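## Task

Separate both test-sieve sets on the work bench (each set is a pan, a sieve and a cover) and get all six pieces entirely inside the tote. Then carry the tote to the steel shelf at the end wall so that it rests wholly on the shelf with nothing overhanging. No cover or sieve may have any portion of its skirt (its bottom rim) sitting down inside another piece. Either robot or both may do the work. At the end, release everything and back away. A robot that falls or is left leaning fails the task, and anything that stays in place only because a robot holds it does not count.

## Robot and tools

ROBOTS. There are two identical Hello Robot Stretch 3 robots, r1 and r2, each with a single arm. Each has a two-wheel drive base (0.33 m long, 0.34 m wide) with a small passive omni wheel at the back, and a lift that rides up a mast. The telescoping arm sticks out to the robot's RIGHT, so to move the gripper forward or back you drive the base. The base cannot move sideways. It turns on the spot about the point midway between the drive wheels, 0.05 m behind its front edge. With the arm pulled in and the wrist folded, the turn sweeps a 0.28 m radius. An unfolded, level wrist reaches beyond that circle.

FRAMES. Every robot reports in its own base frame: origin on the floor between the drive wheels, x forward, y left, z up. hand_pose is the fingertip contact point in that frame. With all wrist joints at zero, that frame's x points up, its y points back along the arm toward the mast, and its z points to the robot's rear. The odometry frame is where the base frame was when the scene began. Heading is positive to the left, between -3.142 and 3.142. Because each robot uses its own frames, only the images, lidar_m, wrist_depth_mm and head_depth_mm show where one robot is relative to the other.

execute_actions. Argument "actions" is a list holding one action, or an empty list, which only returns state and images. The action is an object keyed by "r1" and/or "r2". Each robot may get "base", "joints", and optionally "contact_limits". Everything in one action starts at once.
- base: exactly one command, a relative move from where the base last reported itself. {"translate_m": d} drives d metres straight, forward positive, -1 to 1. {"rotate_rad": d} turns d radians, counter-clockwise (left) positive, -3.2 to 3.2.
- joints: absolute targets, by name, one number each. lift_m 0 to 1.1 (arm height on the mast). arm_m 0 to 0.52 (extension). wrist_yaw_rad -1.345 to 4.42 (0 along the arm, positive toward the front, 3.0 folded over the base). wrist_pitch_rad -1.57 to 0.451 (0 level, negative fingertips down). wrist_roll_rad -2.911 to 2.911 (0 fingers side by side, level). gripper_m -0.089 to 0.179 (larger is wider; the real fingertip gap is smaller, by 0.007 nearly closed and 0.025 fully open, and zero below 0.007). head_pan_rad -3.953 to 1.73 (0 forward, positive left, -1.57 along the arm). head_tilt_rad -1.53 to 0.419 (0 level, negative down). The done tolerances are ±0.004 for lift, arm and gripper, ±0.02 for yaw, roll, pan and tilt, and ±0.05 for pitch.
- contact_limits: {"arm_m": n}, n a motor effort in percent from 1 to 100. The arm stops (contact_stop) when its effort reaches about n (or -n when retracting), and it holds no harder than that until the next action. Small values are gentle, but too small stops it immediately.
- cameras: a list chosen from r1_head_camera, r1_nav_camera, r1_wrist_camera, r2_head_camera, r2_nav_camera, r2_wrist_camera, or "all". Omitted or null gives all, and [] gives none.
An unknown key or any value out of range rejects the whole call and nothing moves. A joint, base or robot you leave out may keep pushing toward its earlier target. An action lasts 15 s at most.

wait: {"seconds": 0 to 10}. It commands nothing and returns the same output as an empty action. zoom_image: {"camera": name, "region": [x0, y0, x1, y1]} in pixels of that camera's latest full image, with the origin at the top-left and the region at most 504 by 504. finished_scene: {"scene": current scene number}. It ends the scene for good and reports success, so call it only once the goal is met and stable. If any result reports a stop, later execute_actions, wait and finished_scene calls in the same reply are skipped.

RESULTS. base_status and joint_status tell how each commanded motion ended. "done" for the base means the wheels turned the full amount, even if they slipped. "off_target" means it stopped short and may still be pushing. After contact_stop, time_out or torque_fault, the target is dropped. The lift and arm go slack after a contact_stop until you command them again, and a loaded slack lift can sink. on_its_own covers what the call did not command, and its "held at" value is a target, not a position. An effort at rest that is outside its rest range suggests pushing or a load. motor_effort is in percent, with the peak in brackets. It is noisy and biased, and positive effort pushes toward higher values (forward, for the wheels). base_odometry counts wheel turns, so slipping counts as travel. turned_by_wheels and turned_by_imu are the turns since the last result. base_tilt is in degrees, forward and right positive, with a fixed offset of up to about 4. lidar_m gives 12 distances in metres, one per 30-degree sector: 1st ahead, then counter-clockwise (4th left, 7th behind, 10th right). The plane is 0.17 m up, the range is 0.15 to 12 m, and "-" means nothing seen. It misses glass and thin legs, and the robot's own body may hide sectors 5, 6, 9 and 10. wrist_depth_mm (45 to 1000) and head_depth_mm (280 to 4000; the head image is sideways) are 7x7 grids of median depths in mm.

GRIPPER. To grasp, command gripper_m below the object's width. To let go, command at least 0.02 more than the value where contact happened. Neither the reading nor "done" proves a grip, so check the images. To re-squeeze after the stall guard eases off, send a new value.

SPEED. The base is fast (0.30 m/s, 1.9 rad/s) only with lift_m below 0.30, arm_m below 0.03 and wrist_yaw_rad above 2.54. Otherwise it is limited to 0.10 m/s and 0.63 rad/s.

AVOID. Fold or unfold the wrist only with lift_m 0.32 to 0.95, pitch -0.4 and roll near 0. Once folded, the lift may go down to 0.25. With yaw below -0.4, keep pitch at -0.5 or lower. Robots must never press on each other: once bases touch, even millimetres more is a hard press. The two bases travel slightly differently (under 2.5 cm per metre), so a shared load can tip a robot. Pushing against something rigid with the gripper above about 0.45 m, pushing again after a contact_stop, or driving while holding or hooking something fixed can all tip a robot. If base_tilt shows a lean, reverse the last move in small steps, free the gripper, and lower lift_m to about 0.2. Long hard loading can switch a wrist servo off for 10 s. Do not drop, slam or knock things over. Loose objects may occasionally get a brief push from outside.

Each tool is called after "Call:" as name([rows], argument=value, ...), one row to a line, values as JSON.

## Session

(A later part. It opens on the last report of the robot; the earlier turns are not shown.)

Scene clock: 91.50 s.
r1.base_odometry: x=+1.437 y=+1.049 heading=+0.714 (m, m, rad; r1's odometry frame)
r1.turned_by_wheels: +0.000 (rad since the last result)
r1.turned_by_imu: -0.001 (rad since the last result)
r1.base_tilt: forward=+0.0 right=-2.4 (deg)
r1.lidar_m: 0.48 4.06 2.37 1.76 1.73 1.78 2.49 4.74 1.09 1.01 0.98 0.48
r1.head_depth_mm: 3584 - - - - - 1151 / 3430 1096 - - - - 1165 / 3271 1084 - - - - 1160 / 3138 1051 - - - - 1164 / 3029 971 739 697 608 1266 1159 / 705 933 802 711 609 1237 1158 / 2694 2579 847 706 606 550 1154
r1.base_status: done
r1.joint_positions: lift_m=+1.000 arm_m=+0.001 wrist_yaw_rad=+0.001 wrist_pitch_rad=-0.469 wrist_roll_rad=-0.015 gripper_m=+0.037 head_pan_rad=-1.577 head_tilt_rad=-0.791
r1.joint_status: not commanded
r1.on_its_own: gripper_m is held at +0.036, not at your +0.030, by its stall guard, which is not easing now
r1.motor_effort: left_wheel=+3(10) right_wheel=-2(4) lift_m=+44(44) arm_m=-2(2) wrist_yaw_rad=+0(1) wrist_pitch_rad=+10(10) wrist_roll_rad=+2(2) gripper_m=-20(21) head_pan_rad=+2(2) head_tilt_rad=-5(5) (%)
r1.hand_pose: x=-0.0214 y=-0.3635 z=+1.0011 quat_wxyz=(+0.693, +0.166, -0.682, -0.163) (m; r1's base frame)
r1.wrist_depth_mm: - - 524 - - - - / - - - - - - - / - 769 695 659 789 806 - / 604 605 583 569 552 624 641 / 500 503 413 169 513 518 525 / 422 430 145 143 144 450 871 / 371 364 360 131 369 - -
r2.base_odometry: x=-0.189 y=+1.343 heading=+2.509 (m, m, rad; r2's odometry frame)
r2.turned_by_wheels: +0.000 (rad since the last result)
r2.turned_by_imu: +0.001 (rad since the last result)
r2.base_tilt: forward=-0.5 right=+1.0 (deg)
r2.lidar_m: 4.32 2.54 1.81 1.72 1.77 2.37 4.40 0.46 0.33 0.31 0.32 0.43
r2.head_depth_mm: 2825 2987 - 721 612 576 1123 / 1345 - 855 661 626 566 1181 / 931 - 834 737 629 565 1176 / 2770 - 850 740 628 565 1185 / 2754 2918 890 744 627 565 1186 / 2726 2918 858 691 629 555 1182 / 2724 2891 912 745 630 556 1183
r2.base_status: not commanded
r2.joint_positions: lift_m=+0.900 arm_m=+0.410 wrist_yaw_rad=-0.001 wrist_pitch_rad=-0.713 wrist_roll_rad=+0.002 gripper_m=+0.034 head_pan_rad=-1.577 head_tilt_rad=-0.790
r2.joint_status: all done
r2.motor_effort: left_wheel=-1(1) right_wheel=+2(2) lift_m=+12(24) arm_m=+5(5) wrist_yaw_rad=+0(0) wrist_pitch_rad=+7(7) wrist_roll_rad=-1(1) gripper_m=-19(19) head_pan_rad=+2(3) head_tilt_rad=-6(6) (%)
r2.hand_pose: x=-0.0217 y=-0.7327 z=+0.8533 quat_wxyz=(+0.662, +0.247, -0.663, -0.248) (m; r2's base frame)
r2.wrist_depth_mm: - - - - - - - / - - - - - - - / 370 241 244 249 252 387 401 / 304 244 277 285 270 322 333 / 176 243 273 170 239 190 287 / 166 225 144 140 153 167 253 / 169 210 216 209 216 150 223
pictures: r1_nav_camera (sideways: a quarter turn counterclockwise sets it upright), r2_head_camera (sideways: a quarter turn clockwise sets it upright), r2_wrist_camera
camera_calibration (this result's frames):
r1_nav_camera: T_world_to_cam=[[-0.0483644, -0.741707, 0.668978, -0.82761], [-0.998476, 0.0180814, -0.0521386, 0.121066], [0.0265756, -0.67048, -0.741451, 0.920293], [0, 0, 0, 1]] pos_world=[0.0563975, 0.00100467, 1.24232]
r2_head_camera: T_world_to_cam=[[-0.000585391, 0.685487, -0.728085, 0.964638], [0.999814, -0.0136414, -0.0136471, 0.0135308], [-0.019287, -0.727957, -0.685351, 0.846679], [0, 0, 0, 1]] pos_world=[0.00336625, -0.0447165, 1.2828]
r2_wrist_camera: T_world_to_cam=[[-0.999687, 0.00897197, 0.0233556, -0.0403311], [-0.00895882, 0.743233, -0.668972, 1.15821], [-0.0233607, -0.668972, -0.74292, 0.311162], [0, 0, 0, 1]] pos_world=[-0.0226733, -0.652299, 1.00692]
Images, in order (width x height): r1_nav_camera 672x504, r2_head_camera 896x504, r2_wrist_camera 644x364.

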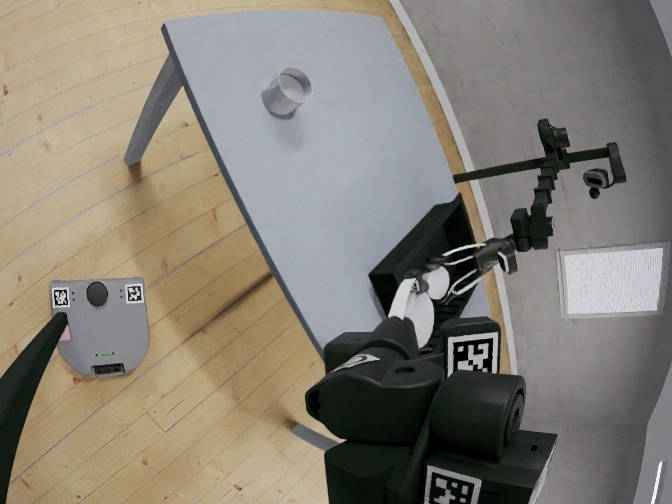

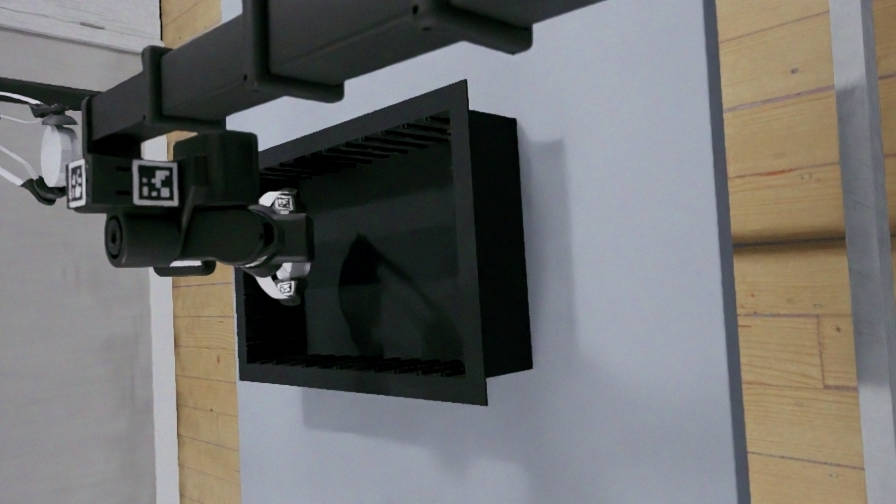

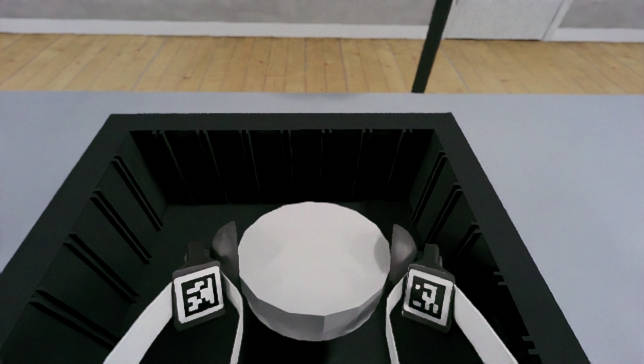

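Call:
execute_actions([
  {"r1":{"base":{"rotate_rad":0.5}},"r2":{"joints":{"lift_m":0.85,"arm_m":0.43}}},
], cameras=["r2_wrist_camera"])

Call:
execute_actions([
  {"r2":{"joints":{"lift_m":0.84}}},
], cameras=["r2_wrist_camera"])

Scene clock: 94.03 s.
r1.base_odometry: x=+1.437 y=+1.049 heading=+1.214 (m, m, rad; r1's odometry frame)
r1.turned_by_wheels: +0.500 (rad since the last result)
r1.turned_by_imu: +0.498 (rad since the last result)
r1.base_tilt: forward=-0.2 right=-2.3 (deg)
r1.lidar_m: 4.06 2.43 1.78 1.71 1.77 2.43 4.74 1.09 1.02 0.98 0.50 0.48
r1.head_depth_mm: 702 - - - - - 1151 / 2742 2648 - - - - 1167 / 2792 1460 - - - - 1168 / 2768 2612 - - - - 1162 / 2737 2615 883 705 609 1238 1162 / 2733 2610 857 711 609 1239 1160 / 2750 2602 856 708 607 1232 1155
r1.base_status: done
r1.joint_positions: lift_m=+1.000 arm_m=+0.001 wrist_yaw_rad=+0.001 wrist_pitch_rad=-0.469 wrist_roll_rad=-0.015 gripper_m=+0.037 head_pan_rad=-1.577 head_tilt_rad=-0.791
r1.joint_status: not commanded
r1.on_its_own: gripper_m is held at +0.036, not at your +0.030, by its stall guard, which is not easing now
r1.motor_effort: left_wheel=-2(7) right_wheel=+3(7) lift_m=+44(43) arm_m=-2(2) wrist_yaw_rad=-1(1) wrist_pitch_rad=+10(11) wrist_roll_rad=+2(2) gripper_m=-20(22) head_pan_rad=+2(2) head_tilt_rad=-5(6) (%)
r1.hand_pose: x=-0.0214 y=-0.3635 z=+1.0011 quat_wxyz=(+0.693, +0.166, -0.682, -0.163) (m; r1's base frame)
r1.wrist_depth_mm: - - - - - 447 - / - - - - - 495 - / - 789 769 779 714 493 828 / - 604 615 615 597 615 535 / 496 504 488 168 511 456 478 / 430 382 144 143 144 391 386 / 367 355 357 131 374 384 389
r2.base_odometry: x=-0.189 y=+1.343 heading=+2.509 (m, m, rad; r2's odometry frame)
r2.turned_by_wheels: +0.000 (rad since the last result)
r2.turned_by_imu: +0.000 (rad since the last result)
r2.base_tilt: forward=-0.6 right=+1.1 (deg)
r2.lidar_m: 4.33 2.54 1.81 1.73 1.77 2.37 4.40 0.46 0.33 0.31 0.32 0.43
r2.head_depth_mm: 2734 2899 951 - - 1262 1188 / 2778 2997 731 648 628 564 1189 / 2809 - 826 735 627 563 1176 / 2803 2983 851 740 629 567 1181 / 2781 2907 891 742 629 565 1181 / 2795 2895 858 692 630 554 1188 / 2728 2910 912 746 629 555 1188
r2.base_status: not commanded
r2.joint_positions: lift_m=+0.850 arm_m=+0.430 wrist_yaw_rad=-0.001 wrist_pitch_rad=-0.714 wrist_roll_rad=+0.002 gripper_m=+0.034 head_pan_rad=-1.577 head_tilt_rad=-0.790
r2.joint_status: all done
r2.motor_effort: left_wheel=-1(1) right_wheel=+2(2) lift_m=+12(13) arm_m=+4(5) wrist_yaw_rad=+0(0) wrist_pitch_rad=+7(7) wrist_roll_rad=-1(1) gripper_m=-20(20) head_pan_rad=+2(3) head_tilt_rad=-6(6) (%)
r2.hand_pose: x=-0.0217 y=-0.7526 z=+0.8032 quat_wxyz=(+0.662, +0.247, -0.663, -0.248) (m; r2's base frame)
r2.wrist_depth_mm: - - - - - - - / 257 190 193 197 200 379 389 / 169 203 211 217 215 176 314 / 169 229 241 244 242 157 258 / 171 211 214 170 220 154 124 / 168 191 144 141 153 158 112 / 166 170 170 166 171 149 109
pictures: r2_wrist_camera
camera_calibration (this result's frames):
r2_wrist_camera: T_world_to_cam=[[-0.999687, 0.00896627, 0.0233577, -0.038989], [-0.00895844, 0.743404, -0.668782, 1.13953], [-0.0233607, -0.668782, -0.743091, 0.260912], [0, 0, 0, 1]] pos_world=[-0.0226733, -0.672291, 0.956892]
Images, in order (width x height): r2_wrist_camera 644x364.

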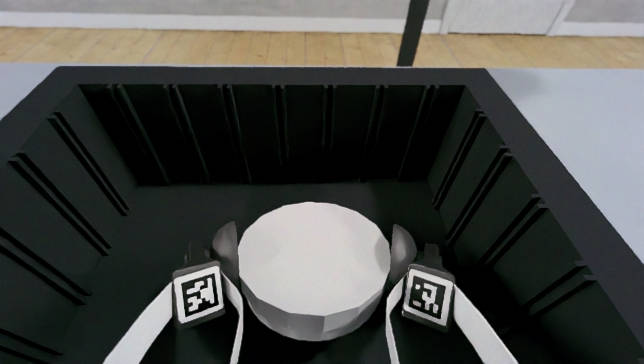

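Scene clock: 94.77 s.
r1.base_odometry: x=+1.437 y=+1.049 heading=+1.214 (m, m, rad; r1's odometry frame)
r1.turned_by_wheels: +0.000 (rad since the last result)
r1.turned_by_imu: +0.000 (rad since the last result)
r1.base_tilt: forward=-0.2 right=-2.4 (deg)
r1.lidar_m: 4.06 2.43 1.78 1.71 1.78 2.42 4.74 1.09 1.02 0.98 0.50 0.48
r1.head_depth_mm: 707 - - - - - 1159 / 2755 2668 - - - - 1171 / 2763 1448 - - - - 1162 / 2720 2633 - - - - 1166 / 2749 2625 882 704 610 1241 1160 / 2735 2608 857 713 608 1240 1160 / 2718 2610 852 708 607 1233 1152
r1.base_status: not commanded
r1.joint_positions: lift_m=+1.000 arm_m=+0.001 wrist_yaw_rad=+0.001 wrist_pitch_rad=-0.469 wrist_roll_rad=-0.015 gripper_m=+0.037 head_pan_rad=-1.577 head_tilt_rad=-0.791
r1.joint_status: not commanded
r1.on_its_own: gripper_m is held at +0.036, not at your +0.030, by its stall guard, which is not easing now
r1.motor_effort: left_wheel=-2(2) right_wheel=+3(3) lift_m=+43(44) arm_m=-2(2) wrist_yaw_rad=-1(1) wrist_pitch_rad=+10(10) wrist_roll_rad=+2(2) gripper_m=-20(20) head_pan_rad=+2(2) head_tilt_rad=-5(5) (%)
r1.hand_pose: x=-0.0214 y=-0.3635 z=+1.0011 quat_wxyz=(+0.693, +0.166, -0.682, -0.163) (m; r1's base frame)
r1.wrist_depth_mm: - - - - - 462 - / - - - - - 496 - / - 807 767 796 720 500 768 / - 606 606 623 592 600 536 / 501 500 487 169 508 457 477 / 430 383 145 143 144 383 385 / 361 355 356 131 374 387 387
r2.base_odometry: x=-0.189 y=+1.343 heading=+2.509 (m, m, rad; r2's odometry frame)
r2.turned_by_wheels: +0.000 (rad since the last result)
r2.turned_by_imu: +0.000 (rad since the last result)
r2.base_tilt: forward=-0.6 right=+1.0 (deg)
r2.lidar_m: 4.33 2.54 1.81 1.72 1.77 2.36 4.38 0.46 0.33 0.31 0.32 0.43
r2.head_depth_mm: 2708 2856 936 - - 1266 1180 / 2752 3023 - 654 626 564 1175 / 2796 2919 826 739 627 564 1171 / 2804 2987 850 740 628 566 1185 / 2750 2893 892 741 627 565 1186 / 2732 2914 861 690 630 554 1184 / 2733 2937 919 748 630 556 1186
r2.base_status: not commanded
r2.joint_positions: lift_m=+0.840 arm_m=+0.430 wrist_yaw_rad=-0.001 wrist_pitch_rad=-0.714 wrist_roll_rad=+0.002 gripper_m=+0.034 head_pan_rad=-1.577 head_tilt_rad=-0.790
r2.joint_status: all done
r2.motor_effort: left_wheel=-1(1) right_wheel=+2(2) lift_m=+12(13) arm_m=+5(5) wrist_yaw_rad=+0(1) wrist_pitch_rad=+7(7) wrist_roll_rad=-1(1) gripper_m=-18(19) head_pan_rad=+2(2) head_tilt_rad=-5(6) (%)
r2.hand_pose: x=-0.0217 y=-0.7526 z=+0.7932 quat_wxyz=(+0.662, +0.247, -0.663, -0.248) (m; r2's base frame)
r2.wrist_depth_mm: - - - - - - - / 178 184 188 190 194 197 371 / 170 202 211 217 213 160 297 / 169 227 232 236 233 157 131 / 171 202 204 170 209 155 113 / 168 179 145 140 152 158 108 / 157 160 161 157 163 149 108
pictures: r2_wrist_camera
camera_calibration (this result's frames):
r2_wrist_camera: T_world_to_cam=[[-0.999687, 0.00896538, 0.023358, -0.0387565], [-0.00895902, 0.743414, -0.668772, 1.13285], [-0.0233605, -0.668772, -0.743101, 0.253503], [0, 0, 0, 1]] pos_world=[-0.0226733, -0.672291, 0.9469]
Images, in order (width x height): r2_wrist_camera 644x364.

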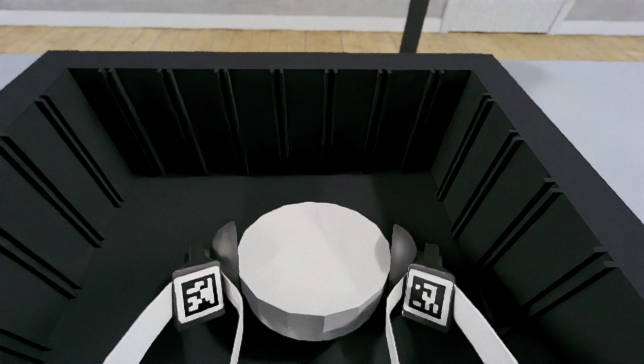

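Call:
execute_actions([
  {"r2":{"joints":{"lift_m":0.833,"arm_m":0.45}}},
], cameras=[])

Call:
execute_actions([
  {"r2":{"joints":{"gripper_m":0.108}}},
], cameras=["r2_wrist_camera"])

Call:
execute_actions([
  {"r2":{"joints":{"lift_m":0.97}}},
], cameras=[])

Call:
execute_actions([
  {"r1":{"base":{"translate_m":-0.345},"joints":{"wrist_pitch_rad":-0.7}},"r2":{"base":{"translate_m":0.51},"joints":{"arm_m":0.08,"wrist_pitch_rad":-0.45,"gripper_m":0.12}}},
], cameras=["r2_wrist_camera","r1_wrist_camera"])

Scene clock: 97.40 s.
r1.base_odometry: x=+1.437 y=+1.049 heading=+1.214 (m, m, rad; r1's odometry frame)
r1.turned_by_wheels: +0.000 (rad since the last result)
r1.turned_by_imu: -0.001 (rad since the last result)
r1.base_tilt: forward=-0.2 right=-2.3 (deg)
r1.lidar_m: 4.06 2.44 1.77 1.71 1.78 2.42 4.74 1.09 1.02 0.98 0.50 0.48
r1.head_depth_mm: 719 - - - - - 1156 / 1378 2657 - - - - 1163 / 2771 1461 - - - - 1173 / 2743 2643 - - - - 1164 / 2746 2638 884 704 610 1236 1159 / 2731 2610 856 712 610 1237 1152 / 2714 2624 851 707 606 1239 1161
r1.base_status: not commanded
r1.joint_positions: lift_m=+1.000 arm_m=+0.001 wrist_yaw_rad=+0.001 wrist_pitch_rad=-0.469 wrist_roll_rad=-0.015 gripper_m=+0.037 head_pan_rad=-1.577 head_tilt_rad=-0.791
r1.joint_status: not commanded
r1.on_its_own: gripper_m is held at +0.036, not at your +0.030, by its stall guard, which is not easing now
r1.motor_effort: left_wheel=-2(2) right_wheel=+3(3) lift_m=+44(43) arm_m=-2(2) wrist_yaw_rad=+0(0) wrist_pitch_rad=+11(11) wrist_roll_rad=+2(3) gripper_m=-20(19) head_pan_rad=+2(2) head_tilt_rad=-5(6) (%)
r1.hand_pose: x=-0.0214 y=-0.3635 z=+1.0011 quat_wxyz=(+0.693, +0.166, -0.682, -0.163) (m; r1's base frame)
r1.wrist_depth_mm: - - - - - 444 - / - - - - - 477 - / - 802 780 782 717 494 771 / - 611 623 616 600 595 547 / 507 496 484 169 511 453 480 / 424 383 145 142 145 386 384 / 365 355 358 131 368 382 390
r2.base_odometry: x=-0.189 y=+1.343 heading=+2.509 (m, m, rad; r2's odometry frame)
r2.turned_by_wheels: +0.000 (rad since the last result)
r2.turned_by_imu: +0.001 (rad since the last result)
r2.base_tilt: forward=-0.5 right=+1.0 (deg)
r2.lidar_m: 4.32 2.55 1.81 1.72 1.78 2.37 4.40 0.46 0.33 0.31 0.32 0.43
r2.head_depth_mm: 2744 2870 931 - - 1262 1176 / 2743 3001 - 653 626 564 1175 / 2766 - 832 740 630 564 1181 / 2756 2963 850 738 628 564 1186 / 2776 2901 894 740 627 567 1180 / 2760 2907 860 692 631 556 1183 / 2719 2895 916 748 631 556 1185
r2.base_status: not commanded
r2.joint_positions: lift_m=+0.833 arm_m=+0.450 wrist_yaw_rad=-0.001 wrist_pitch_rad=-0.714 wrist_roll_rad=+0.002 gripper_m=+0.034 head_pan_rad=-1.577 head_tilt_rad=-0.790
r2.joint_status: all done
r2.motor_effort: left_wheel=-1(1) right_wheel=+2(2) lift_m=+12(12) arm_m=+5(6) wrist_yaw_rad=+0(1) wrist_pitch_rad=+7(7) wrist_roll_rad=-1(1) gripper_m=-19(20) head_pan_rad=+2(2) head_tilt_rad=-6(6) (%)
r2.hand_pose: x=-0.0217 y=-0.7726 z=+0.7862 quat_wxyz=(+0.662, +0.247, -0.663, -0.248) (m; r2's base frame)
r2.wrist_depth_mm: - - - - - - - / 161 164 167 170 172 174 351 / 170 183 186 189 193 154 286 / 170 209 213 217 219 155 120 / 169 194 190 168 202 157 107 / 167 173 146 143 153 155 107 / 154 154 154 151 155 147 107
pictures: none
No camera images: the call's "cameras" was empty. Leave "cameras" out to get every camera's image.

Scene clock: 98.63 s.
r1.base_odometry: x=+1.437 y=+1.049 heading=+1.214 (m, m, rad; r1's odometry frame)
r1.turned_by_wheels: +0.000 (rad since the last result)
r1.turned_by_imu: +0.000 (rad since the last result)
r1.base_tilt: forward=-0.1 right=-2.0 (deg)
r1.lidar_m: 4.06 2.43 1.77 1.71 1.77 2.42 4.74 1.09 1.02 0.98 0.50 0.48
r1.head_depth_mm: 717 - - - - - 1159 / 1381 2670 - - - - 1167 / 2760 1454 - - - - 1163 / 2781 2656 - - - - 1160 / 2754 2619 885 706 611 1245 1162 / 2721 2597 855 711 608 1233 1159 / 2687 2599 849 708 607 1229 1158
r1.base_status: not commanded
r1.joint_positions: lift_m=+1.000 arm_m=+0.001 wrist_yaw_rad=+0.001 wrist_pitch_rad=-0.469 wrist_roll_rad=-0.015 gripper_m=+0.037 head_pan_rad=-1.577 head_tilt_rad=-0.791
r1.joint_status: not commanded
r1.on_its_own: gripper_m is held at +0.036, not at your +0.030, by its stall guard, which is not easing now
r1.motor_effort: left_wheel=-2(3) right_wheel=+3(3) lift_m=+43(43) arm_m=-2(2) wrist_yaw_rad=-1(0) wrist_pitch_rad=+10(10) wrist_roll_rad=+2(2) gripper_m=-19(21) head_pan_rad=+2(2) head_tilt_rad=-5(5) (%)
r1.hand_pose: x=-0.0214 y=-0.3635 z=+1.0011 quat_wxyz=(+0.693, +0.166, -0.682, -0.163) (m; r1's base frame)
r1.wrist_depth_mm: - - - - - 443 - / - - - - - 487 - / - 795 775 776 724 490 770 / - 609 614 621 596 597 536 / 502 497 486 169 514 452 484 / 428 378 144 144 144 386 384 / 358 357 357 131 371 383 387
r2.base_odometry: x=-0.189 y=+1.343 heading=+2.509 (m, m, rad; r2's odometry frame)
r2.turned_by_wheels: +0.000 (rad since the last result)
r2.turned_by_imu: +0.000 (rad since the last result)
r2.base_tilt: forward=-0.4 right=+1.0 (deg)
r2.lidar_m: 4.31 2.54 1.81 1.73 1.77 2.36 4.40 0.46 0.33 0.31 0.32 0.43
r2.head_depth_mm: 2752 2900 934 - - 1259 1188 / 2782 2999 - 654 625 566 1181 / 2775 - 827 740 626 564 1176 / 2779 2973 854 737 627 564 1185 / 2780 2901 892 744 628 566 1184 / 2769 2914 860 689 629 555 1186 / 2695 2953 913 749 630 556 1186
r2.base_status: not commanded
r2.joint_positions: lift_m=+0.833 arm_m=+0.450 wrist_yaw_rad=-0.001 wrist_pitch_rad=-0.710 wrist_roll_rad=+0.001 gripper_m=+0.108 head_pan_rad=-1.577 head_tilt_rad=-0.790
r2.joint_status: all done
r2.motor_effort: left_wheel=-1(1) right_wheel=+3(3) lift_m=+11(11) arm_m=+5(5) wrist_yaw_rad=+1(0) wrist_pitch_rad=+6(7) wrist_roll_rad=-1(1) gripper_m=+0(79) head_pan_rad=+2(2) head_tilt_rad=-6(6) (%)
r2.hand_pose: x=-0.0217 y=-0.7732 z=+0.7868 quat_wxyz=(+0.663, +0.246, -0.663, -0.247) (m; r2's base frame)
r2.wrist_depth_mm: - - - - - - - / 162 165 168 171 174 176 351 / 170 183 185 189 192 153 288 / 170 211 215 209 221 155 121 / 170 195 191 174 202 156 107 / 167 175 166 154 173 146 107 / 154 152 155 158 159 150 107
pictures: r2_wrist_camera
camera_calibration (this result's frames):
r2_wrist_camera: T_world_to_cam=[[-0.999682, 0.00875781, 0.0236514, -0.0388127], [-0.00938415, 0.74128, -0.67113, 1.14406], [-0.0234099, -0.671138, -0.740962, 0.231459], [0, 0, 0, 1]] pos_world=[-0.0226459, -0.692388, 0.940233]
Images, in order (width x height): r2_wrist_camera 644x364.

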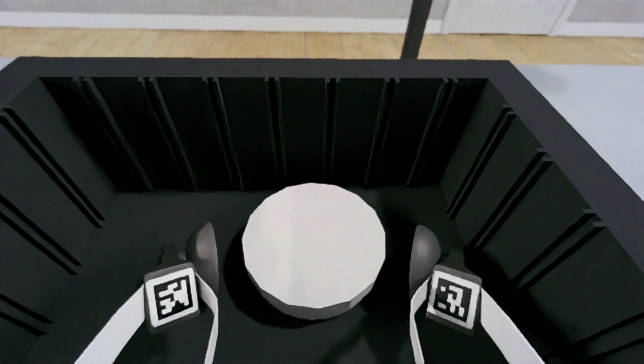

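Scene clock: 100.70 s.
r1.base_odometry: x=+1.437 y=+1.049 heading=+1.214 (m, m, rad; r1's odometry frame)
r1.turned_by_wheels: +0.000 (rad since the last result)
r1.turned_by_imu: -0.001 (rad since the last result)
r1.base_tilt: forward=-0.1 right=-2.3 (deg)
r1.lidar_m: 4.05 2.43 1.78 1.71 1.78 2.42 4.76 1.09 1.02 0.98 0.50 0.48
r1.head_depth_mm: 2773 - - - - - 1160 / 2723 2658 - - - - 1171 / 2737 1468 - - - - 1167 / 2736 2620 - - - - 1155 / 2706 2642 884 707 611 1234 1159 / 2758 2621 858 712 608 1241 1162 / 2701 2561 851 707 607 1239 1156
r1.base_status: not commanded
r1.joint_positions: lift_m=+1.000 arm_m=+0.001 wrist_yaw_rad=+0.001 wrist_pitch_rad=-0.469 wrist_roll_rad=-0.015 gripper_m=+0.037 head_pan_rad=-1.577 head_tilt_rad=-0.791
r1.joint_status: not commanded
r1.on_its_own: gripper_m is held at +0.036, not at your +0.030, by its stall guard, which is not easing now
r1.motor_effort: left_wheel=-1(3) right_wheel=+3(3) lift_m=+44(44) arm_m=-2(2) wrist_yaw_rad=-1(0) wrist_pitch_rad=+10(10) wrist_roll_rad=+2(2) gripper_m=-20(19) head_pan_rad=+2(2) head_tilt_rad=-6(5) (%)
r1.hand_pose: x=-0.0214 y=-0.3635 z=+1.0011 quat_wxyz=(+0.693, +0.166, -0.682, -0.163) (m; r1's base frame)
r1.wrist_depth_mm: - - - - - - 400 / - - - - - - - / - 800 758 773 703 677 786 / - 606 607 617 595 607 525 / 493 500 486 169 512 496 505 / 417 382 144 143 144 393 390 / 362 356 357 131 376 385 385
r2.base_odometry: x=-0.189 y=+1.343 heading=+2.509 (m, m, rad; r2's odometry frame)
r2.turned_by_wheels: +0.000 (rad since the last result)
r2.turned_by_imu: +0.000 (rad since the last result)
r2.base_tilt: forward=-0.5 right=+1.0 (deg)
r2.lidar_m: 4.31 2.54 1.81 1.73 1.77 2.36 4.40 0.46 0.33 0.31 0.32 0.43
r2.head_depth_mm: - - 905 742 624 575 1125 / - 2788 908 660 626 564 1177 / - 2672 851 740 627 565 1177 / - 2694 876 742 628 566 1179 / 2777 2907 888 742 630 566 1178 / 2769 2882 861 691 628 556 1186 / 2725 2924 916 748 629 556 1184
r2.base_status: not commanded
r2.joint_positions: lift_m=+0.970 arm_m=+0.450 wrist_yaw_rad=-0.001 wrist_pitch_rad=-0.710 wrist_roll_rad=+0.001 gripper_m=+0.108 head_pan_rad=-1.577 head_tilt_rad=-0.790
r2.joint_status: all done
r2.motor_effort: left_wheel=-1(1) right_wheel=+3(3) lift_m=+27(28) arm_m=+5(6) wrist_yaw_rad=+0(1) wrist_pitch_rad=+6(5) wrist_roll_rad=-1(2) gripper_m=+1(2) head_pan_rad=+2(2) head_tilt_rad=-6(6) (%)
r2.hand_pose: x=-0.0217 y=-0.7732 z=+0.9229 quat_wxyz=(+0.663, +0.246, -0.663, -0.247) (m; r2's base frame)
r2.wrist_depth_mm: - - - - - - - / - - - - - - - / - - - - - - - / 403 410 416 413 424 426 441 / 353 264 270 276 276 370 380 / 311 228 307 312 321 329 331 / 271 264 277 267 276 279 297
pictures: none
No camera images: the call's "cameras" was empty. Leave "cameras" out to get every camera's image.

Scene clock: 106.73 s.
r1.base_odometry: x=+1.317 y=+0.726 heading=+1.214 (m, m, rad; r1's odometry frame)
r1.turned_by_wheels: +0.000 (rad since the last result)
r1.turned_by_imu: -0.001 (rad since the last result)
r1.base_tilt: forward=+0.0 right=-2.2 (deg)
r1.lidar_m: 4.41 2.40 1.77 1.71 1.77 2.43 4.39 0.77 1.02 0.98 1.02 0.77
r1.head_depth_mm: 2720 - - - - - 1150 / 2795 2636 - - - - 1169 / 2758 2645 - - - - 1145 / 2737 2653 939 - - - 1146 / 2757 2608 878 641 587 1237 1153 / 2757 2625 795 662 609 1237 1161 / 2720 2587 854 693 606 1236 1153
r1.base_status: done
r1.joint_positions: lift_m=+1.000 arm_m=+0.001 wrist_yaw_rad=+0.001 wrist_pitch_rad=-0.713 wrist_roll_rad=-0.015 gripper_m=+0.037 head_pan_rad=-1.577 head_tilt_rad=-0.791
r1.joint_status: all done
r1.on_its_own: gripper_m is held at +0.036, not at your +0.030, by its stall guard, which is not easing now
r1.motor_effort: left_wheel=-2(6) right_wheel=+2(2) lift_m=+44(44) arm_m=-3(1) wrist_yaw_rad=+0(1) wrist_pitch_rad=+7(9) wrist_roll_rad=+2(2) gripper_m=-22(19) head_pan_rad=+1(1) head_tilt_rad=-5(5) (%)
r1.hand_pose: x=-0.0215 y=-0.3240 z=+0.9527 quat_wxyz=(+0.668, +0.249, -0.657, -0.245) (m; r1's base frame)
r1.wrist_depth_mm: 686 705 624 610 703 732 756 / 567 578 537 594 578 611 618 / 492 491 474 502 482 513 516 / 435 416 370 370 403 446 454 / 384 388 377 169 398 394 399 / 345 346 145 143 144 355 358 / 312 312 306 131 316 324 327
r2.base_odometry: x=-0.600 y=+1.644 heading=+2.509 (m, m, rad; r2's odometry frame)
r2.turned_by_wheels: +0.000 (rad since the last result)
r2.turned_by_imu: +0.003 (rad since the last result)
r2.base_tilt: forward=-0.5 right=+0.9 (deg)
r2.lidar_m: 3.82 2.57 1.83 1.74 1.79 2.38 1.30 0.43 0.31 0.30 0.30 4.02
r2.head_depth_mm: 2696 3054 - - 600 552 1183 / 2781 3026 - - 601 554 1191 / 2751 2926 - - 601 554 1188 / 2773 2920 - - 613 555 1186 / 2729 2914 944 726 628 545 1188 / 2764 2938 913 743 631 545 849 / 2712 2902 2225 767 630 544 1145
r2.base_status: done
r2.joint_positions: lift_m=+0.970 arm_m=+0.080 wrist_yaw_rad=+0.000 wrist_pitch_rad=-0.470 wrist_roll_rad=+0.001 gripper_m=+0.120 head_pan_rad=-1.577 head_tilt_rad=-0.790
r2.joint_status: all done
r2.motor_effort: left_wheel=-1(3) right_wheel=+2(10) lift_m=+27(26) arm_m=-4(5) wrist_yaw_rad=-1(0) wrist_pitch_rad=+11(11) wrist_roll_rad=-1(1) gripper_m=+0(49) head_pan_rad=+3(2) head_tilt_rad=-6(6) (%)
r2.hand_pose: x=-0.0215 y=-0.4428 z=+0.9707 quat_wxyz=(+0.687, +0.165, -0.688, -0.165) (m; r2's base frame)
r2.wrist_depth_mm: - - - - - - - / - - - - - - - / - - - - - - - / - - 598 597 617 563 593 / - - 470 483 499 486 432 / - 417 397 401 397 410 394 / - 325 337 343 342 345 352
pictures: r1_wrist_camera, r2_wrist_camera
camera_calibration (this result's frames):
r1_wrist_camera: T_world_to_cam=[[-0.999297, 0.00239061, 0.037414, -0.061597], [-0.0221882, 0.766703, -0.641618, 0.898566], [-0.0302193, -0.641997, -0.766111, 0.681614], [0, 0, 0, 1]] pos_world=[-0.0210182, -0.251192, 1.10103]
r2_wrist_camera: T_world_to_cam=[[-0.999689, 0.0133146, 0.0211096, -0.0414221], [-0.0100249, 0.560357, -0.828191, 1.09487], [-0.0228559, -0.828144, -0.560049, 0.344356], [0, 0, 0, 1]] pos_world=[-0.0225627, -0.327788, 1.10049]
Images, in order (width x height): r1_wrist_camera 644x364, r2_wrist_camera 644x364.

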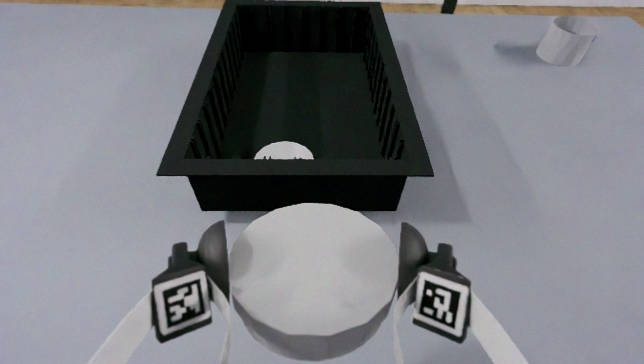

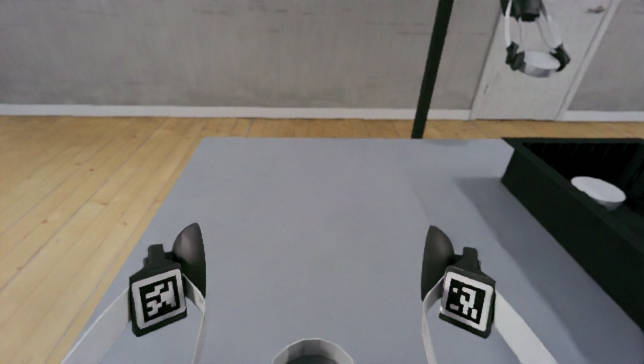

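Call:
execute_actions([
  {"r1":{"joints":{"arm_m":0.46}},"r2":{"joints":{"lift_m":0.81}}},
], cameras=["r1_wrist_camera","r2_wrist_camera","r1_head_camera"])

Scene clock: 114.17 s.
r1.base_odometry: x=+1.317 y=+0.726 heading=+1.214 (m, m, rad; r1's odometry frame)
r1.turned_by_wheels: +0.000 (rad since the last result)
r1.turned_by_imu: -0.002 (rad since the last result)
r1.base_tilt: forward=-0.2 right=-2.3 (deg)
r1.lidar_m: 4.40 2.40 1.78 1.71 1.77 2.42 4.40 0.77 1.02 0.98 1.02 0.77
r1.head_depth_mm: - 1403 874 726 617 1278 1168 / 2849 2660 870 720 616 1266 1169 / 2798 2659 794 670 614 1268 1169 / - 898 859 668 614 1241 1166 / 2705 911 854 665 613 1239 1162 / 2721 2599 795 663 609 1235 1157 / 2706 2554 852 693 607 1236 1155
r1.base_status: not commanded
r1.joint_positions: lift_m=+1.000 arm_m=+0.460 wrist_yaw_rad=+0.001 wrist_pitch_rad=-0.713 wrist_roll_rad=-0.014 gripper_m=+0.037 head_pan_rad=-1.577 head_tilt_rad=-0.791
r1.joint_status: all done
r1.on_its_own: gripper_m is held at +0.036, not at your +0.030, by its stall guard, which is not easing now
r1.motor_effort: left_wheel=-3(2) right_wheel=+3(3) lift_m=+44(43) arm_m=+3(1) wrist_yaw_rad=-1(1) wrist_pitch_rad=+7(7) wrist_roll_rad=+2(2) gripper_m=-20(21) head_pan_rad=+2(2) head_tilt_rad=-5(5) (%)
r1.hand_pose: x=-0.0215 y=-0.7827 z=+0.9526 quat_wxyz=(+0.667, +0.249, -0.658, -0.245) (m; r1's base frame)
r1.wrist_depth_mm: - - - - - - - / - - - - - - - / - - - - - - - / 429 431 436 440 441 443 454 / 378 299 291 168 298 395 397 / 344 268 145 143 144 355 356 / 313 267 304 131 305 321 325
r2.base_odometry: x=-0.600 y=+1.644 heading=+2.509 (m, m, rad; r2's odometry frame)
r2.turned_by_wheels: +0.000 (rad since the last result)
r2.turned_by_imu: +0.001 (rad since the last result)
r2.base_tilt: forward=-0.5 right=+1.0 (deg)
r2.lidar_m: 3.81 2.56 1.83 1.74 1.79 2.39 1.29 0.44 0.31 0.30 0.30 4.03
r2.head_depth_mm: 2678 2752 908 739 - - 1191 / 2783 2847 906 742 - - 1178 / 2806 2926 912 761 - - 1176 / 2759 2911 916 762 - 550 1179 / 2782 2941 912 746 615 543 1188 / 2695 2965 918 745 628 546 850 / 2690 2907 2193 769 630 545 1144
r2.base_status: not commanded
r2.joint_positions: lift_m=+0.810 arm_m=+0.080 wrist_yaw_rad=+0.000 wrist_pitch_rad=-0.470 wrist_roll_rad=+0.001 gripper_m=+0.120 head_pan_rad=-1.577 head_tilt_rad=-0.790
r2.joint_status: all done
r2.motor_effort: left_wheel=-1(2) right_wheel=+2(2) lift_m=+11(22) arm_m=-4(4) wrist_yaw_rad=-1(0) wrist_pitch_rad=+10(10) wrist_roll_rad=-1(1) gripper_m=+1(1) head_pan_rad=+3(2) head_tilt_rad=-5(6) (%)
r2.hand_pose: x=-0.0215 y=-0.4429 z=+0.8117 quat_wxyz=(+0.688, +0.165, -0.688, -0.165) (m; r2's base frame)
r2.wrist_depth_mm: - - - - - - - / - - 626 624 638 675 432 / - 407 415 421 428 442 391 / - 308 310 314 322 325 329 / 245 246 240 195 255 258 262 / 203 211 186 169 202 214 214 / 180 172 174 142 177 183 184
pictures: r1_head_camera (sideways: a quarter turn clockwise sets it upright), r1_wrist_camera, r2_wrist_camera
camera_calibration (this result's frames):
r1_head_camera: T_world_to_cam=[[0.016955, 0.721381, -0.692331, 0.926198], [0.998771, -0.0444791, -0.0218858, 0.0281208], [-0.0465823, -0.691109, -0.721248, 0.890979], [0, 0, 0, 1]] pos_world=[-0.00228612, -0.0511276, 1.28447]
r1_wrist_camera: T_world_to_cam=[[-0.999316, 0.00284931, 0.0368572, -0.0596069], [-0.0214565, 0.767188, -0.641063, 1.25005], [-0.030103, -0.641416, -0.766603, 0.387946], [0, 0, 0, 1]] pos_world=[-0.0210662, -0.710016, 1.10096]
r2_wrist_camera: T_world_to_cam=[[-0.999689, 0.0133289, 0.0211006, -0.0380522], [-0.0100254, 0.55978, -0.828581, 0.96335], [-0.0228557, -0.828534, -0.559472, 0.254628], [0, 0, 0, 1]] pos_world=[-0.0225626, -0.327788, 0.941473]
Images, in order (width x height): r1_head_camera 896x504, r1_wrist_camera 644x364, r2_wrist_camera 644x364.

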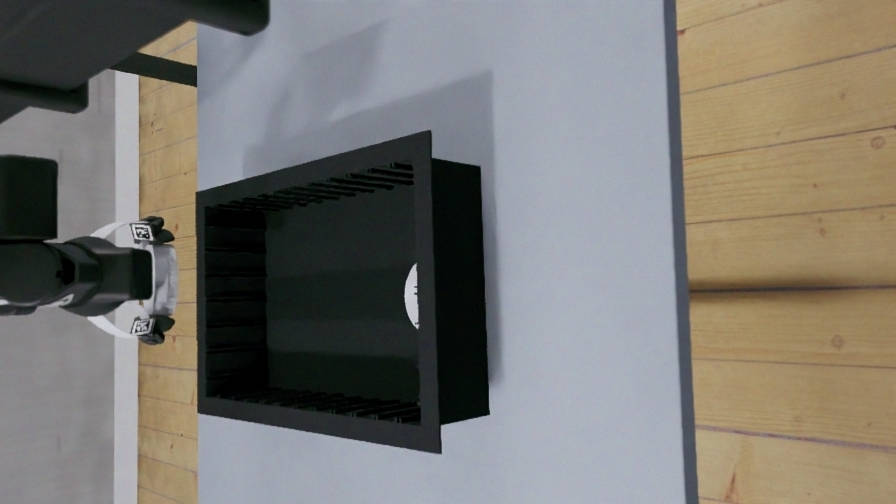

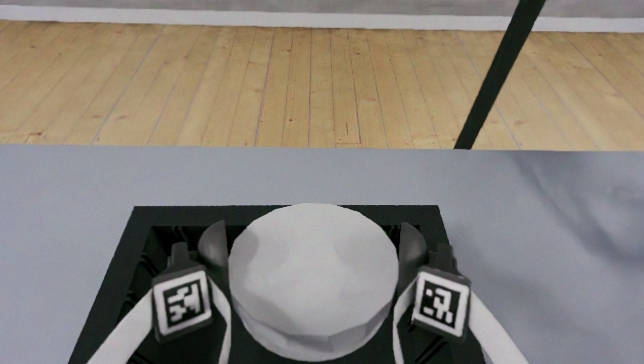

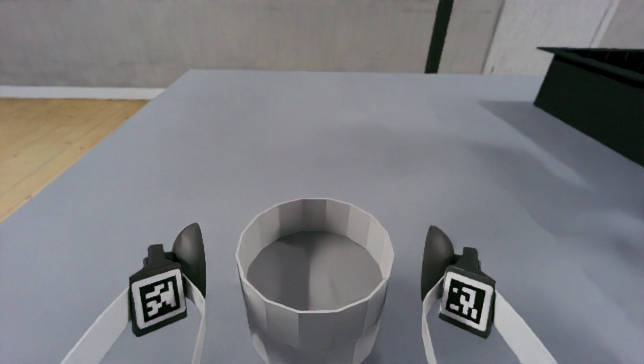

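Call:
execute_actions([
  {"r1":{"joints":{"lift_m":0.835}},"r2":{"joints":{"lift_m":0.818}}},
], cameras=[])

Call:
execute_actions([
  {"r1":{"joints":{"gripper_m":0.108}},"r2":{"joints":{"gripper_m":0.01}}},
], cameras=["r1_wrist_camera","r2_wrist_camera"])

Call:
execute_actions([
  {"r1":{"joints":{"lift_m":0.97}},"r2":{"joints":{"lift_m":0.85}}},
], cameras=["r1_wrist_camera","r2_wrist_camera","r2_head_camera"])

Scene clock: 118.10 s.
r1.base_odometry: x=+1.317 y=+0.726 heading=+1.214 (m, m, rad; r1's odometry frame)
r1.turned_by_wheels: +0.000 (rad since the last result)
r1.turned_by_imu: -0.001 (rad since the last result)
r1.base_tilt: forward=-0.2 right=-2.1 (deg)
r1.lidar_m: 4.38 2.41 1.77 1.71 1.77 2.42 4.40 0.77 1.02 0.98 1.02 0.77
r1.head_depth_mm: 2724 1448 877 753 - - - / 2762 2737 - - 603 1269 1173 / 2807 - 785 670 614 1271 1166 / 2746 - 833 667 611 1244 1159 / 2729 2631 832 665 609 1237 1156 / 2753 2599 794 661 607 1235 1163 / 2745 2581 848 693 606 1239 1156
r1.base_status: not commanded
r1.joint_positions: lift_m=+0.835 arm_m=+0.460 wrist_yaw_rad=+0.001 wrist_pitch_rad=-0.714 wrist_roll_rad=-0.014 gripper_m=+0.037 head_pan_rad=-1.577 head_tilt_rad=-0.791
r1.joint_status: all done
r1.on_its_own: gripper_m is held at +0.036, not at your +0.030, by its stall guard, which is not easing now
r1.motor_effort: left_wheel=-2(3) right_wheel=+2(3) lift_m=+32(39) arm_m=+2(3) wrist_yaw_rad=-1(0) wrist_pitch_rad=+7(7) wrist_roll_rad=+2(2) gripper_m=-20(19) head_pan_rad=+2(2) head_tilt_rad=-6(5) (%)
r1.hand_pose: x=-0.0215 y=-0.7827 z=+0.7879 quat_wxyz=(+0.667, +0.249, -0.658, -0.245) (m; r1's base frame)
r1.wrist_depth_mm: 177 178 181 - - 702 - / 176 181 183 183 184 168 314 / 184 208 210 212 214 166 137 / 184 220 221 224 225 165 118 / 185 195 191 168 202 166 114 / 174 176 143 143 144 160 114 / 158 157 155 132 159 153 114
r2.base_odometry: x=-0.600 y=+1.644 heading=+2.509 (m, m, rad; r2's odometry frame)
r2.turned_by_wheels: +0.000 (rad since the last result)
r2.turned_by_imu: +0.001 (rad since the last result)
r2.base_tilt: forward=-0.6 right=+1.0 (deg)
r2.lidar_m: 3.83 2.56 1.83 1.74 1.79 2.39 1.30 0.43 0.31 0.30 0.30 4.01
r2.head_depth_mm: 2714 2756 908 740 - - 1180 / 2818 2940 907 739 - - 1181 / 2754 2919 914 762 - - 1186 / 2802 2946 913 764 - 549 1185 / 2762 2907 914 745 615 543 1191 / 2725 2912 915 744 629 544 848 / 2666 2873 2187 767 630 545 1148
r2.base_status: not commanded
r2.joint_positions: lift_m=+0.818 arm_m=+0.080 wrist_yaw_rad=+0.000 wrist_pitch_rad=-0.469 wrist_roll_rad=+0.001 gripper_m=+0.120 head_pan_rad=-1.577 head_tilt_rad=-0.790
r2.joint_status: all done
r2.motor_effort: left_wheel=-2(2) right_wheel=+2(2) lift_m=+27(26) arm_m=-4(4) wrist_yaw_rad=+0(0) wrist_pitch_rad=+10(10) wrist_roll_rad=-1(1) gripper_m=+1(0) head_pan_rad=+2(2) head_tilt_rad=-6(6) (%)
r2.hand_pose: x=-0.0215 y=-0.4429 z=+0.8189 quat_wxyz=(+0.688, +0.165, -0.688, -0.165) (m; r2's base frame)
r2.wrist_depth_mm: - - - - - - - / - - 637 659 677 703 454 / - 448 424 439 442 455 405 / - 322 321 329 333 339 341 / 255 257 259 199 271 270 272 / 214 222 189 178 209 224 224 / 187 179 180 142 184 188 192
pictures: none
No camera images: the call's "cameras" was empty. Leave "cameras" out to get every camera's image.

Scene clock: 119.70 s.
r1.base_odometry: x=+1.317 y=+0.726 heading=+1.214 (m, m, rad; r1's odometry frame)
r1.turned_by_wheels: +0.000 (rad since the last result)
r1.turned_by_imu: +0.000 (rad since the last result)
r1.base_tilt: forward=-0.2 right=-2.2 (deg)
r1.lidar_m: 4.39 2.41 1.78 1.71 1.78 2.42 4.40 0.77 1.02 0.98 1.02 0.77
r1.head_depth_mm: 2704 1443 873 752 - - - / 2777 2783 - - 604 1271 1174 / 2760 - 783 670 612 1263 1168 / 2733 - 835 669 611 1243 1164 / 2737 2623 832 667 610 1234 1164 / 2695 2595 793 663 610 1237 1155 / 2690 2579 849 692 606 1232 1157
r1.base_status: not commanded
r1.joint_positions: lift_m=+0.835 arm_m=+0.460 wrist_yaw_rad=+0.001 wrist_pitch_rad=-0.711 wrist_roll_rad=-0.014 gripper_m=+0.108 head_pan_rad=-1.577 head_tilt_rad=-0.791
r1.joint_status: all done
r1.motor_effort: left_wheel=-2(2) right_wheel=+3(3) lift_m=+32(32) arm_m=+2(2) wrist_yaw_rad=-1(0) wrist_pitch_rad=+5(7) wrist_roll_rad=+2(2) gripper_m=+0(84) head_pan_rad=+3(2) head_tilt_rad=-5(5) (%)
r1.hand_pose: x=-0.0215 y=-0.7832 z=+0.7884 quat_wxyz=(+0.668, +0.248, -0.658, -0.245) (m; r1's base frame)
r1.wrist_depth_mm: 179 180 - - - 711 - / 176 181 182 183 184 169 318 / 185 208 209 211 212 166 138 / 184 220 224 225 228 164 119 / 185 196 188 174 200 166 114 / 175 179 170 156 176 150 113 / 163 157 161 159 162 157 114
r2.base_odometry: x=-0.600 y=+1.644 heading=+2.509 (m, m, rad; r2's odometry frame)
r2.turned_by_wheels: +0.000 (rad since the last result)
r2.turned_by_imu: +0.000 (rad since the last result)
r2.base_tilt: forward=-0.6 right=+1.0 (deg)
r2.lidar_m: 3.82 2.57 1.82 1.74 1.79 2.39 1.29 0.43 0.31 0.29 0.30 4.01
r2.head_depth_mm: 2705 2817 910 742 - - 1182 / 2823 2948 909 743 - - 1185 / 2769 2876 912 763 - - 1181 / 2758 2874 911 765 - 550 1181 / 2750 2936 916 741 629 544 1187 / 2759 2902 915 745 630 544 850 / 2717 2894 2198 767 629 544 1149
r2.base_status: not commanded
r2.joint_positions: lift_m=+0.818 arm_m=+0.080 wrist_yaw_rad=+0.000 wrist_pitch_rad=-0.469 wrist_roll_rad=+0.001 gripper_m=+0.012 head_pan_rad=-1.577 head_tilt_rad=-0.790
r2.joint_status: all done
r2.motor_effort: left_wheel=-1(1) right_wheel=+2(3) lift_m=+27(26) arm_m=-4(4) wrist_yaw_rad=+0(0) wrist_pitch_rad=+10(10) wrist_roll_rad=-1(1) gripper_m=-30(100) head_pan_rad=+2(2) head_tilt_rad=-6(6) (%)
r2.hand_pose: x=-0.0215 y=-0.4430 z=+0.8191 quat_wxyz=(+0.688, +0.164, -0.688, -0.165) (m; r2's base frame)
r2.wrist_depth_mm: - - - - - - - / - - 641 653 673 - 454 / - 456 433 438 454 456 402 / - 321 322 328 329 340 345 / 256 257 262 199 271 269 274 / 212 215 171 178 - 222 225 / 183 184 176 143 183 192 192
pictures: r1_wrist_camera, r2_wrist_camera
camera_calibration (this result's frames):
r1_wrist_camera: T_world_to_cam=[[-0.999325, 0.00316916, 0.0365871, -0.0530914], [-0.0211171, 0.765497, -0.643092, 1.14548], [-0.0300454, -0.643431, -0.764914, 0.258878], [0, 0, 0, 1]] pos_world=[-0.0210881, -0.710125, 0.936614]
r2_wrist_camera: T_world_to_cam=[[-0.999684, 0.0132254, 0.0213673, -0.0384726], [-0.0103271, 0.558956, -0.829133, 0.969552], [-0.022909, -0.829092, -0.558643, 0.257686], [0, 0, 0, 1]] pos_world=[-0.0225445, -0.327782, 0.948664]
Images, in order (width x height): r1_wrist_camera 644x364, r2_wrist_camera 644x364.

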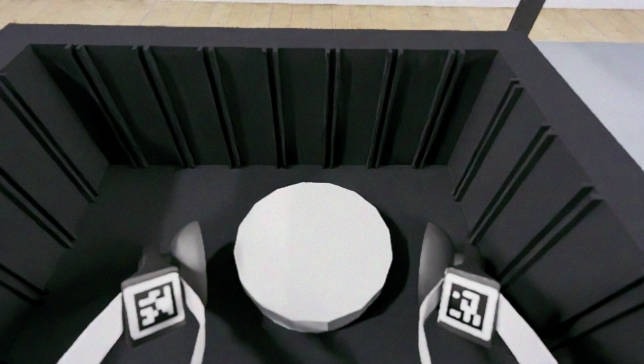

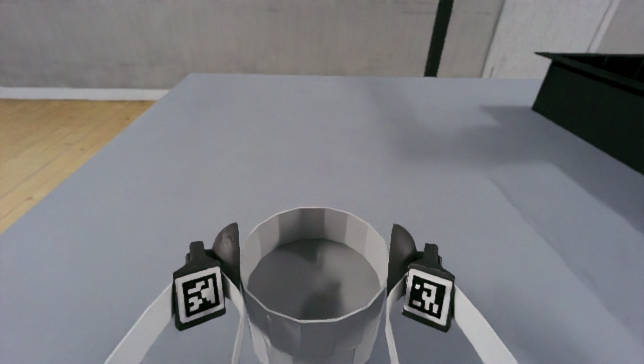

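Scene clock: 121.77 s.
r1.base_odometry: x=+1.317 y=+0.726 heading=+1.214 (m, m, rad; r1's odometry frame)
r1.turned_by_wheels: +0.000 (rad since the last result)
r1.turned_by_imu: -0.001 (rad since the last result)
r1.base_tilt: forward=-0.1 right=-2.2 (deg)
r1.lidar_m: 4.40 2.40 1.78 1.71 1.77 2.42 4.38 0.77 1.02 0.98 1.02 0.77
r1.head_depth_mm: - - 826 721 618 1278 1176 / - 1056 868 723 619 1271 1171 / 2923 2662 794 671 615 1264 1166 / - 914 856 667 612 1241 1165 / 2776 915 852 664 609 1238 1162 / 2727 2579 796 664 608 1232 1163 / 2698 2565 851 692 606 1236 1153
r1.base_status: not commanded
r1.joint_positions: lift_m=+0.970 arm_m=+0.460 wrist_yaw_rad=+0.001 wrist_pitch_rad=-0.711 wrist_roll_rad=-0.014 gripper_m=+0.108 head_pan_rad=-1.577 head_tilt_rad=-0.791
r1.joint_status: all done
r1.motor_effort: left_wheel=-2(2) right_wheel=+2(3) lift_m=+43(47) arm_m=+2(3) wrist_yaw_rad=-1(1) wrist_pitch_rad=+6(6) wrist_roll_rad=+2(2) gripper_m=+1(1) head_pan_rad=+2(2) head_tilt_rad=-5(6) (%)
r1.hand_pose: x=-0.0215 y=-0.7832 z=+0.9231 quat_wxyz=(+0.668, +0.248, -0.658, -0.245) (m; r1's base frame)
r1.wrist_depth_mm: - - - - - - - / - - - - - - - / - - - - - 949 - / 388 394 397 399 405 409 408 / 349 266 294 301 292 358 366 / 307 232 315 312 315 323 325 / 275 274 278 268 283 209 295
r2.base_odometry: x=-0.600 y=+1.644 heading=+2.509 (m, m, rad; r2's odometry frame)
r2.turned_by_wheels: +0.000 (rad since the last result)
r2.turned_by_imu: +0.000 (rad since the last result)
r2.base_tilt: forward=-0.5 right=+1.0 (deg)
r2.lidar_m: 3.83 2.56 1.83 1.74 1.78 2.39 1.29 0.43 0.31 0.30 0.30 4.02
r2.head_depth_mm: 2727 2801 907 773 - 544 1098 / 2771 2899 910 782 - 898 1180 / 2763 2956 912 783 - 531 1176 / 2762 2988 915 785 614 544 1186 / 2728 2906 915 745 629 544 1181 / 2732 2929 914 747 628 543 851 / 2728 2926 2171 765 631 545 1149
r2.base_status: not commanded
r2.joint_positions: lift_m=+0.850 arm_m=+0.080 wrist_yaw_rad=+0.000 wrist_pitch_rad=-0.472 wrist_roll_rad=+0.001 gripper_m=+0.022 head_pan_rad=-1.577 head_tilt_rad=-0.790
r2.joint_status: all done
r2.on_its_own: gripper_m is held at +0.020, not at your +0.010, by its stall guard, which is still easing
r2.motor_effort: left_wheel=-1(1) right_wheel=+2(2) lift_m=+27(28) arm_m=-3(3) wrist_yaw_rad=+0(0) wrist_pitch_rad=+11(12) wrist_roll_rad=+0(1) gripper_m=-25(31) head_pan_rad=+2(2) head_tilt_rad=-5(5) (%)
r2.hand_pose: x=-0.0215 y=-0.4425 z=+0.8503 quat_wxyz=(+0.687, +0.165, -0.687, -0.166) (m; r2's base frame)
r2.wrist_depth_mm: - - - - - - - / - - - - - - 516 / - - 498 504 518 525 413 / - 373 375 384 389 392 382 / - 299 310 203 315 312 317 / 249 251 171 180 - 261 263 / 214 215 209 141 214 222 226
pictures: r1_wrist_camera, r2_head_camera (sideways: a quarter turn clockwise sets it upright), r2_wrist_camera
camera_calibration (this result's frames):
r1_wrist_camera: T_world_to_cam=[[-0.999325, 0.00316959, 0.036587, -0.0580171], [-0.0211168, 0.765497, -0.643092, 1.23207], [-0.0300456, -0.643431, -0.764914, 0.361865], [0, 0, 0, 1]] pos_world=[-0.0210882, -0.710126, 1.07125]
r2_head_camera: T_world_to_cam=[[-0.000585473, 0.685487, -0.728085, 0.964638], [0.999814, -0.0136412, -0.0136471, 0.0135308], [-0.0192869, -0.727957, -0.685351, 0.846679], [0, 0, 0, 1]] pos_world=[0.00336626, -0.0447165, 1.2828]
r2_wrist_camera: T_world_to_cam=[[-0.999684, 0.0131475, 0.0214246, -0.0392295], [-0.0103388, 0.561831, -0.827188, 0.994778], [-0.0229124, -0.827148, -0.561517, 0.278821], [0, 0, 0, 1]] pos_world=[-0.0225439, -0.327755, 0.980271]
Images, in order (width x height): r1_wrist_camera 644x364, r2_head_camera 896x504, r2_wrist_camera 644x364.

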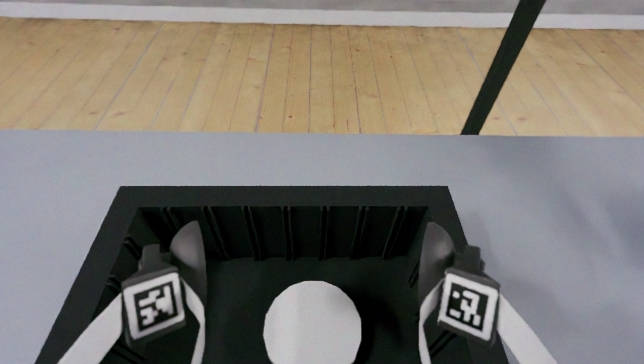

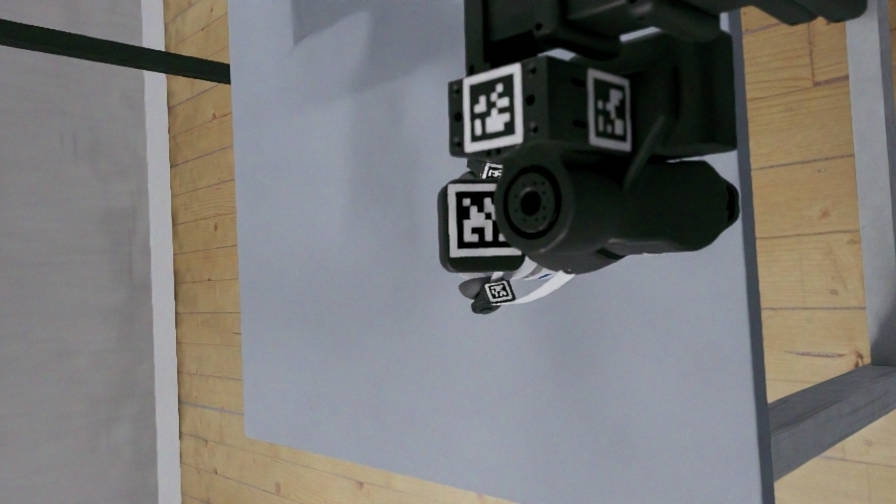

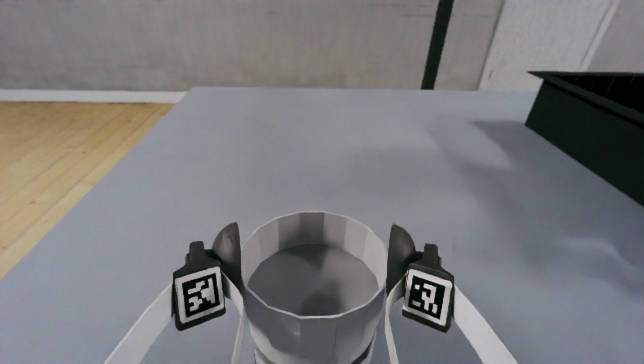

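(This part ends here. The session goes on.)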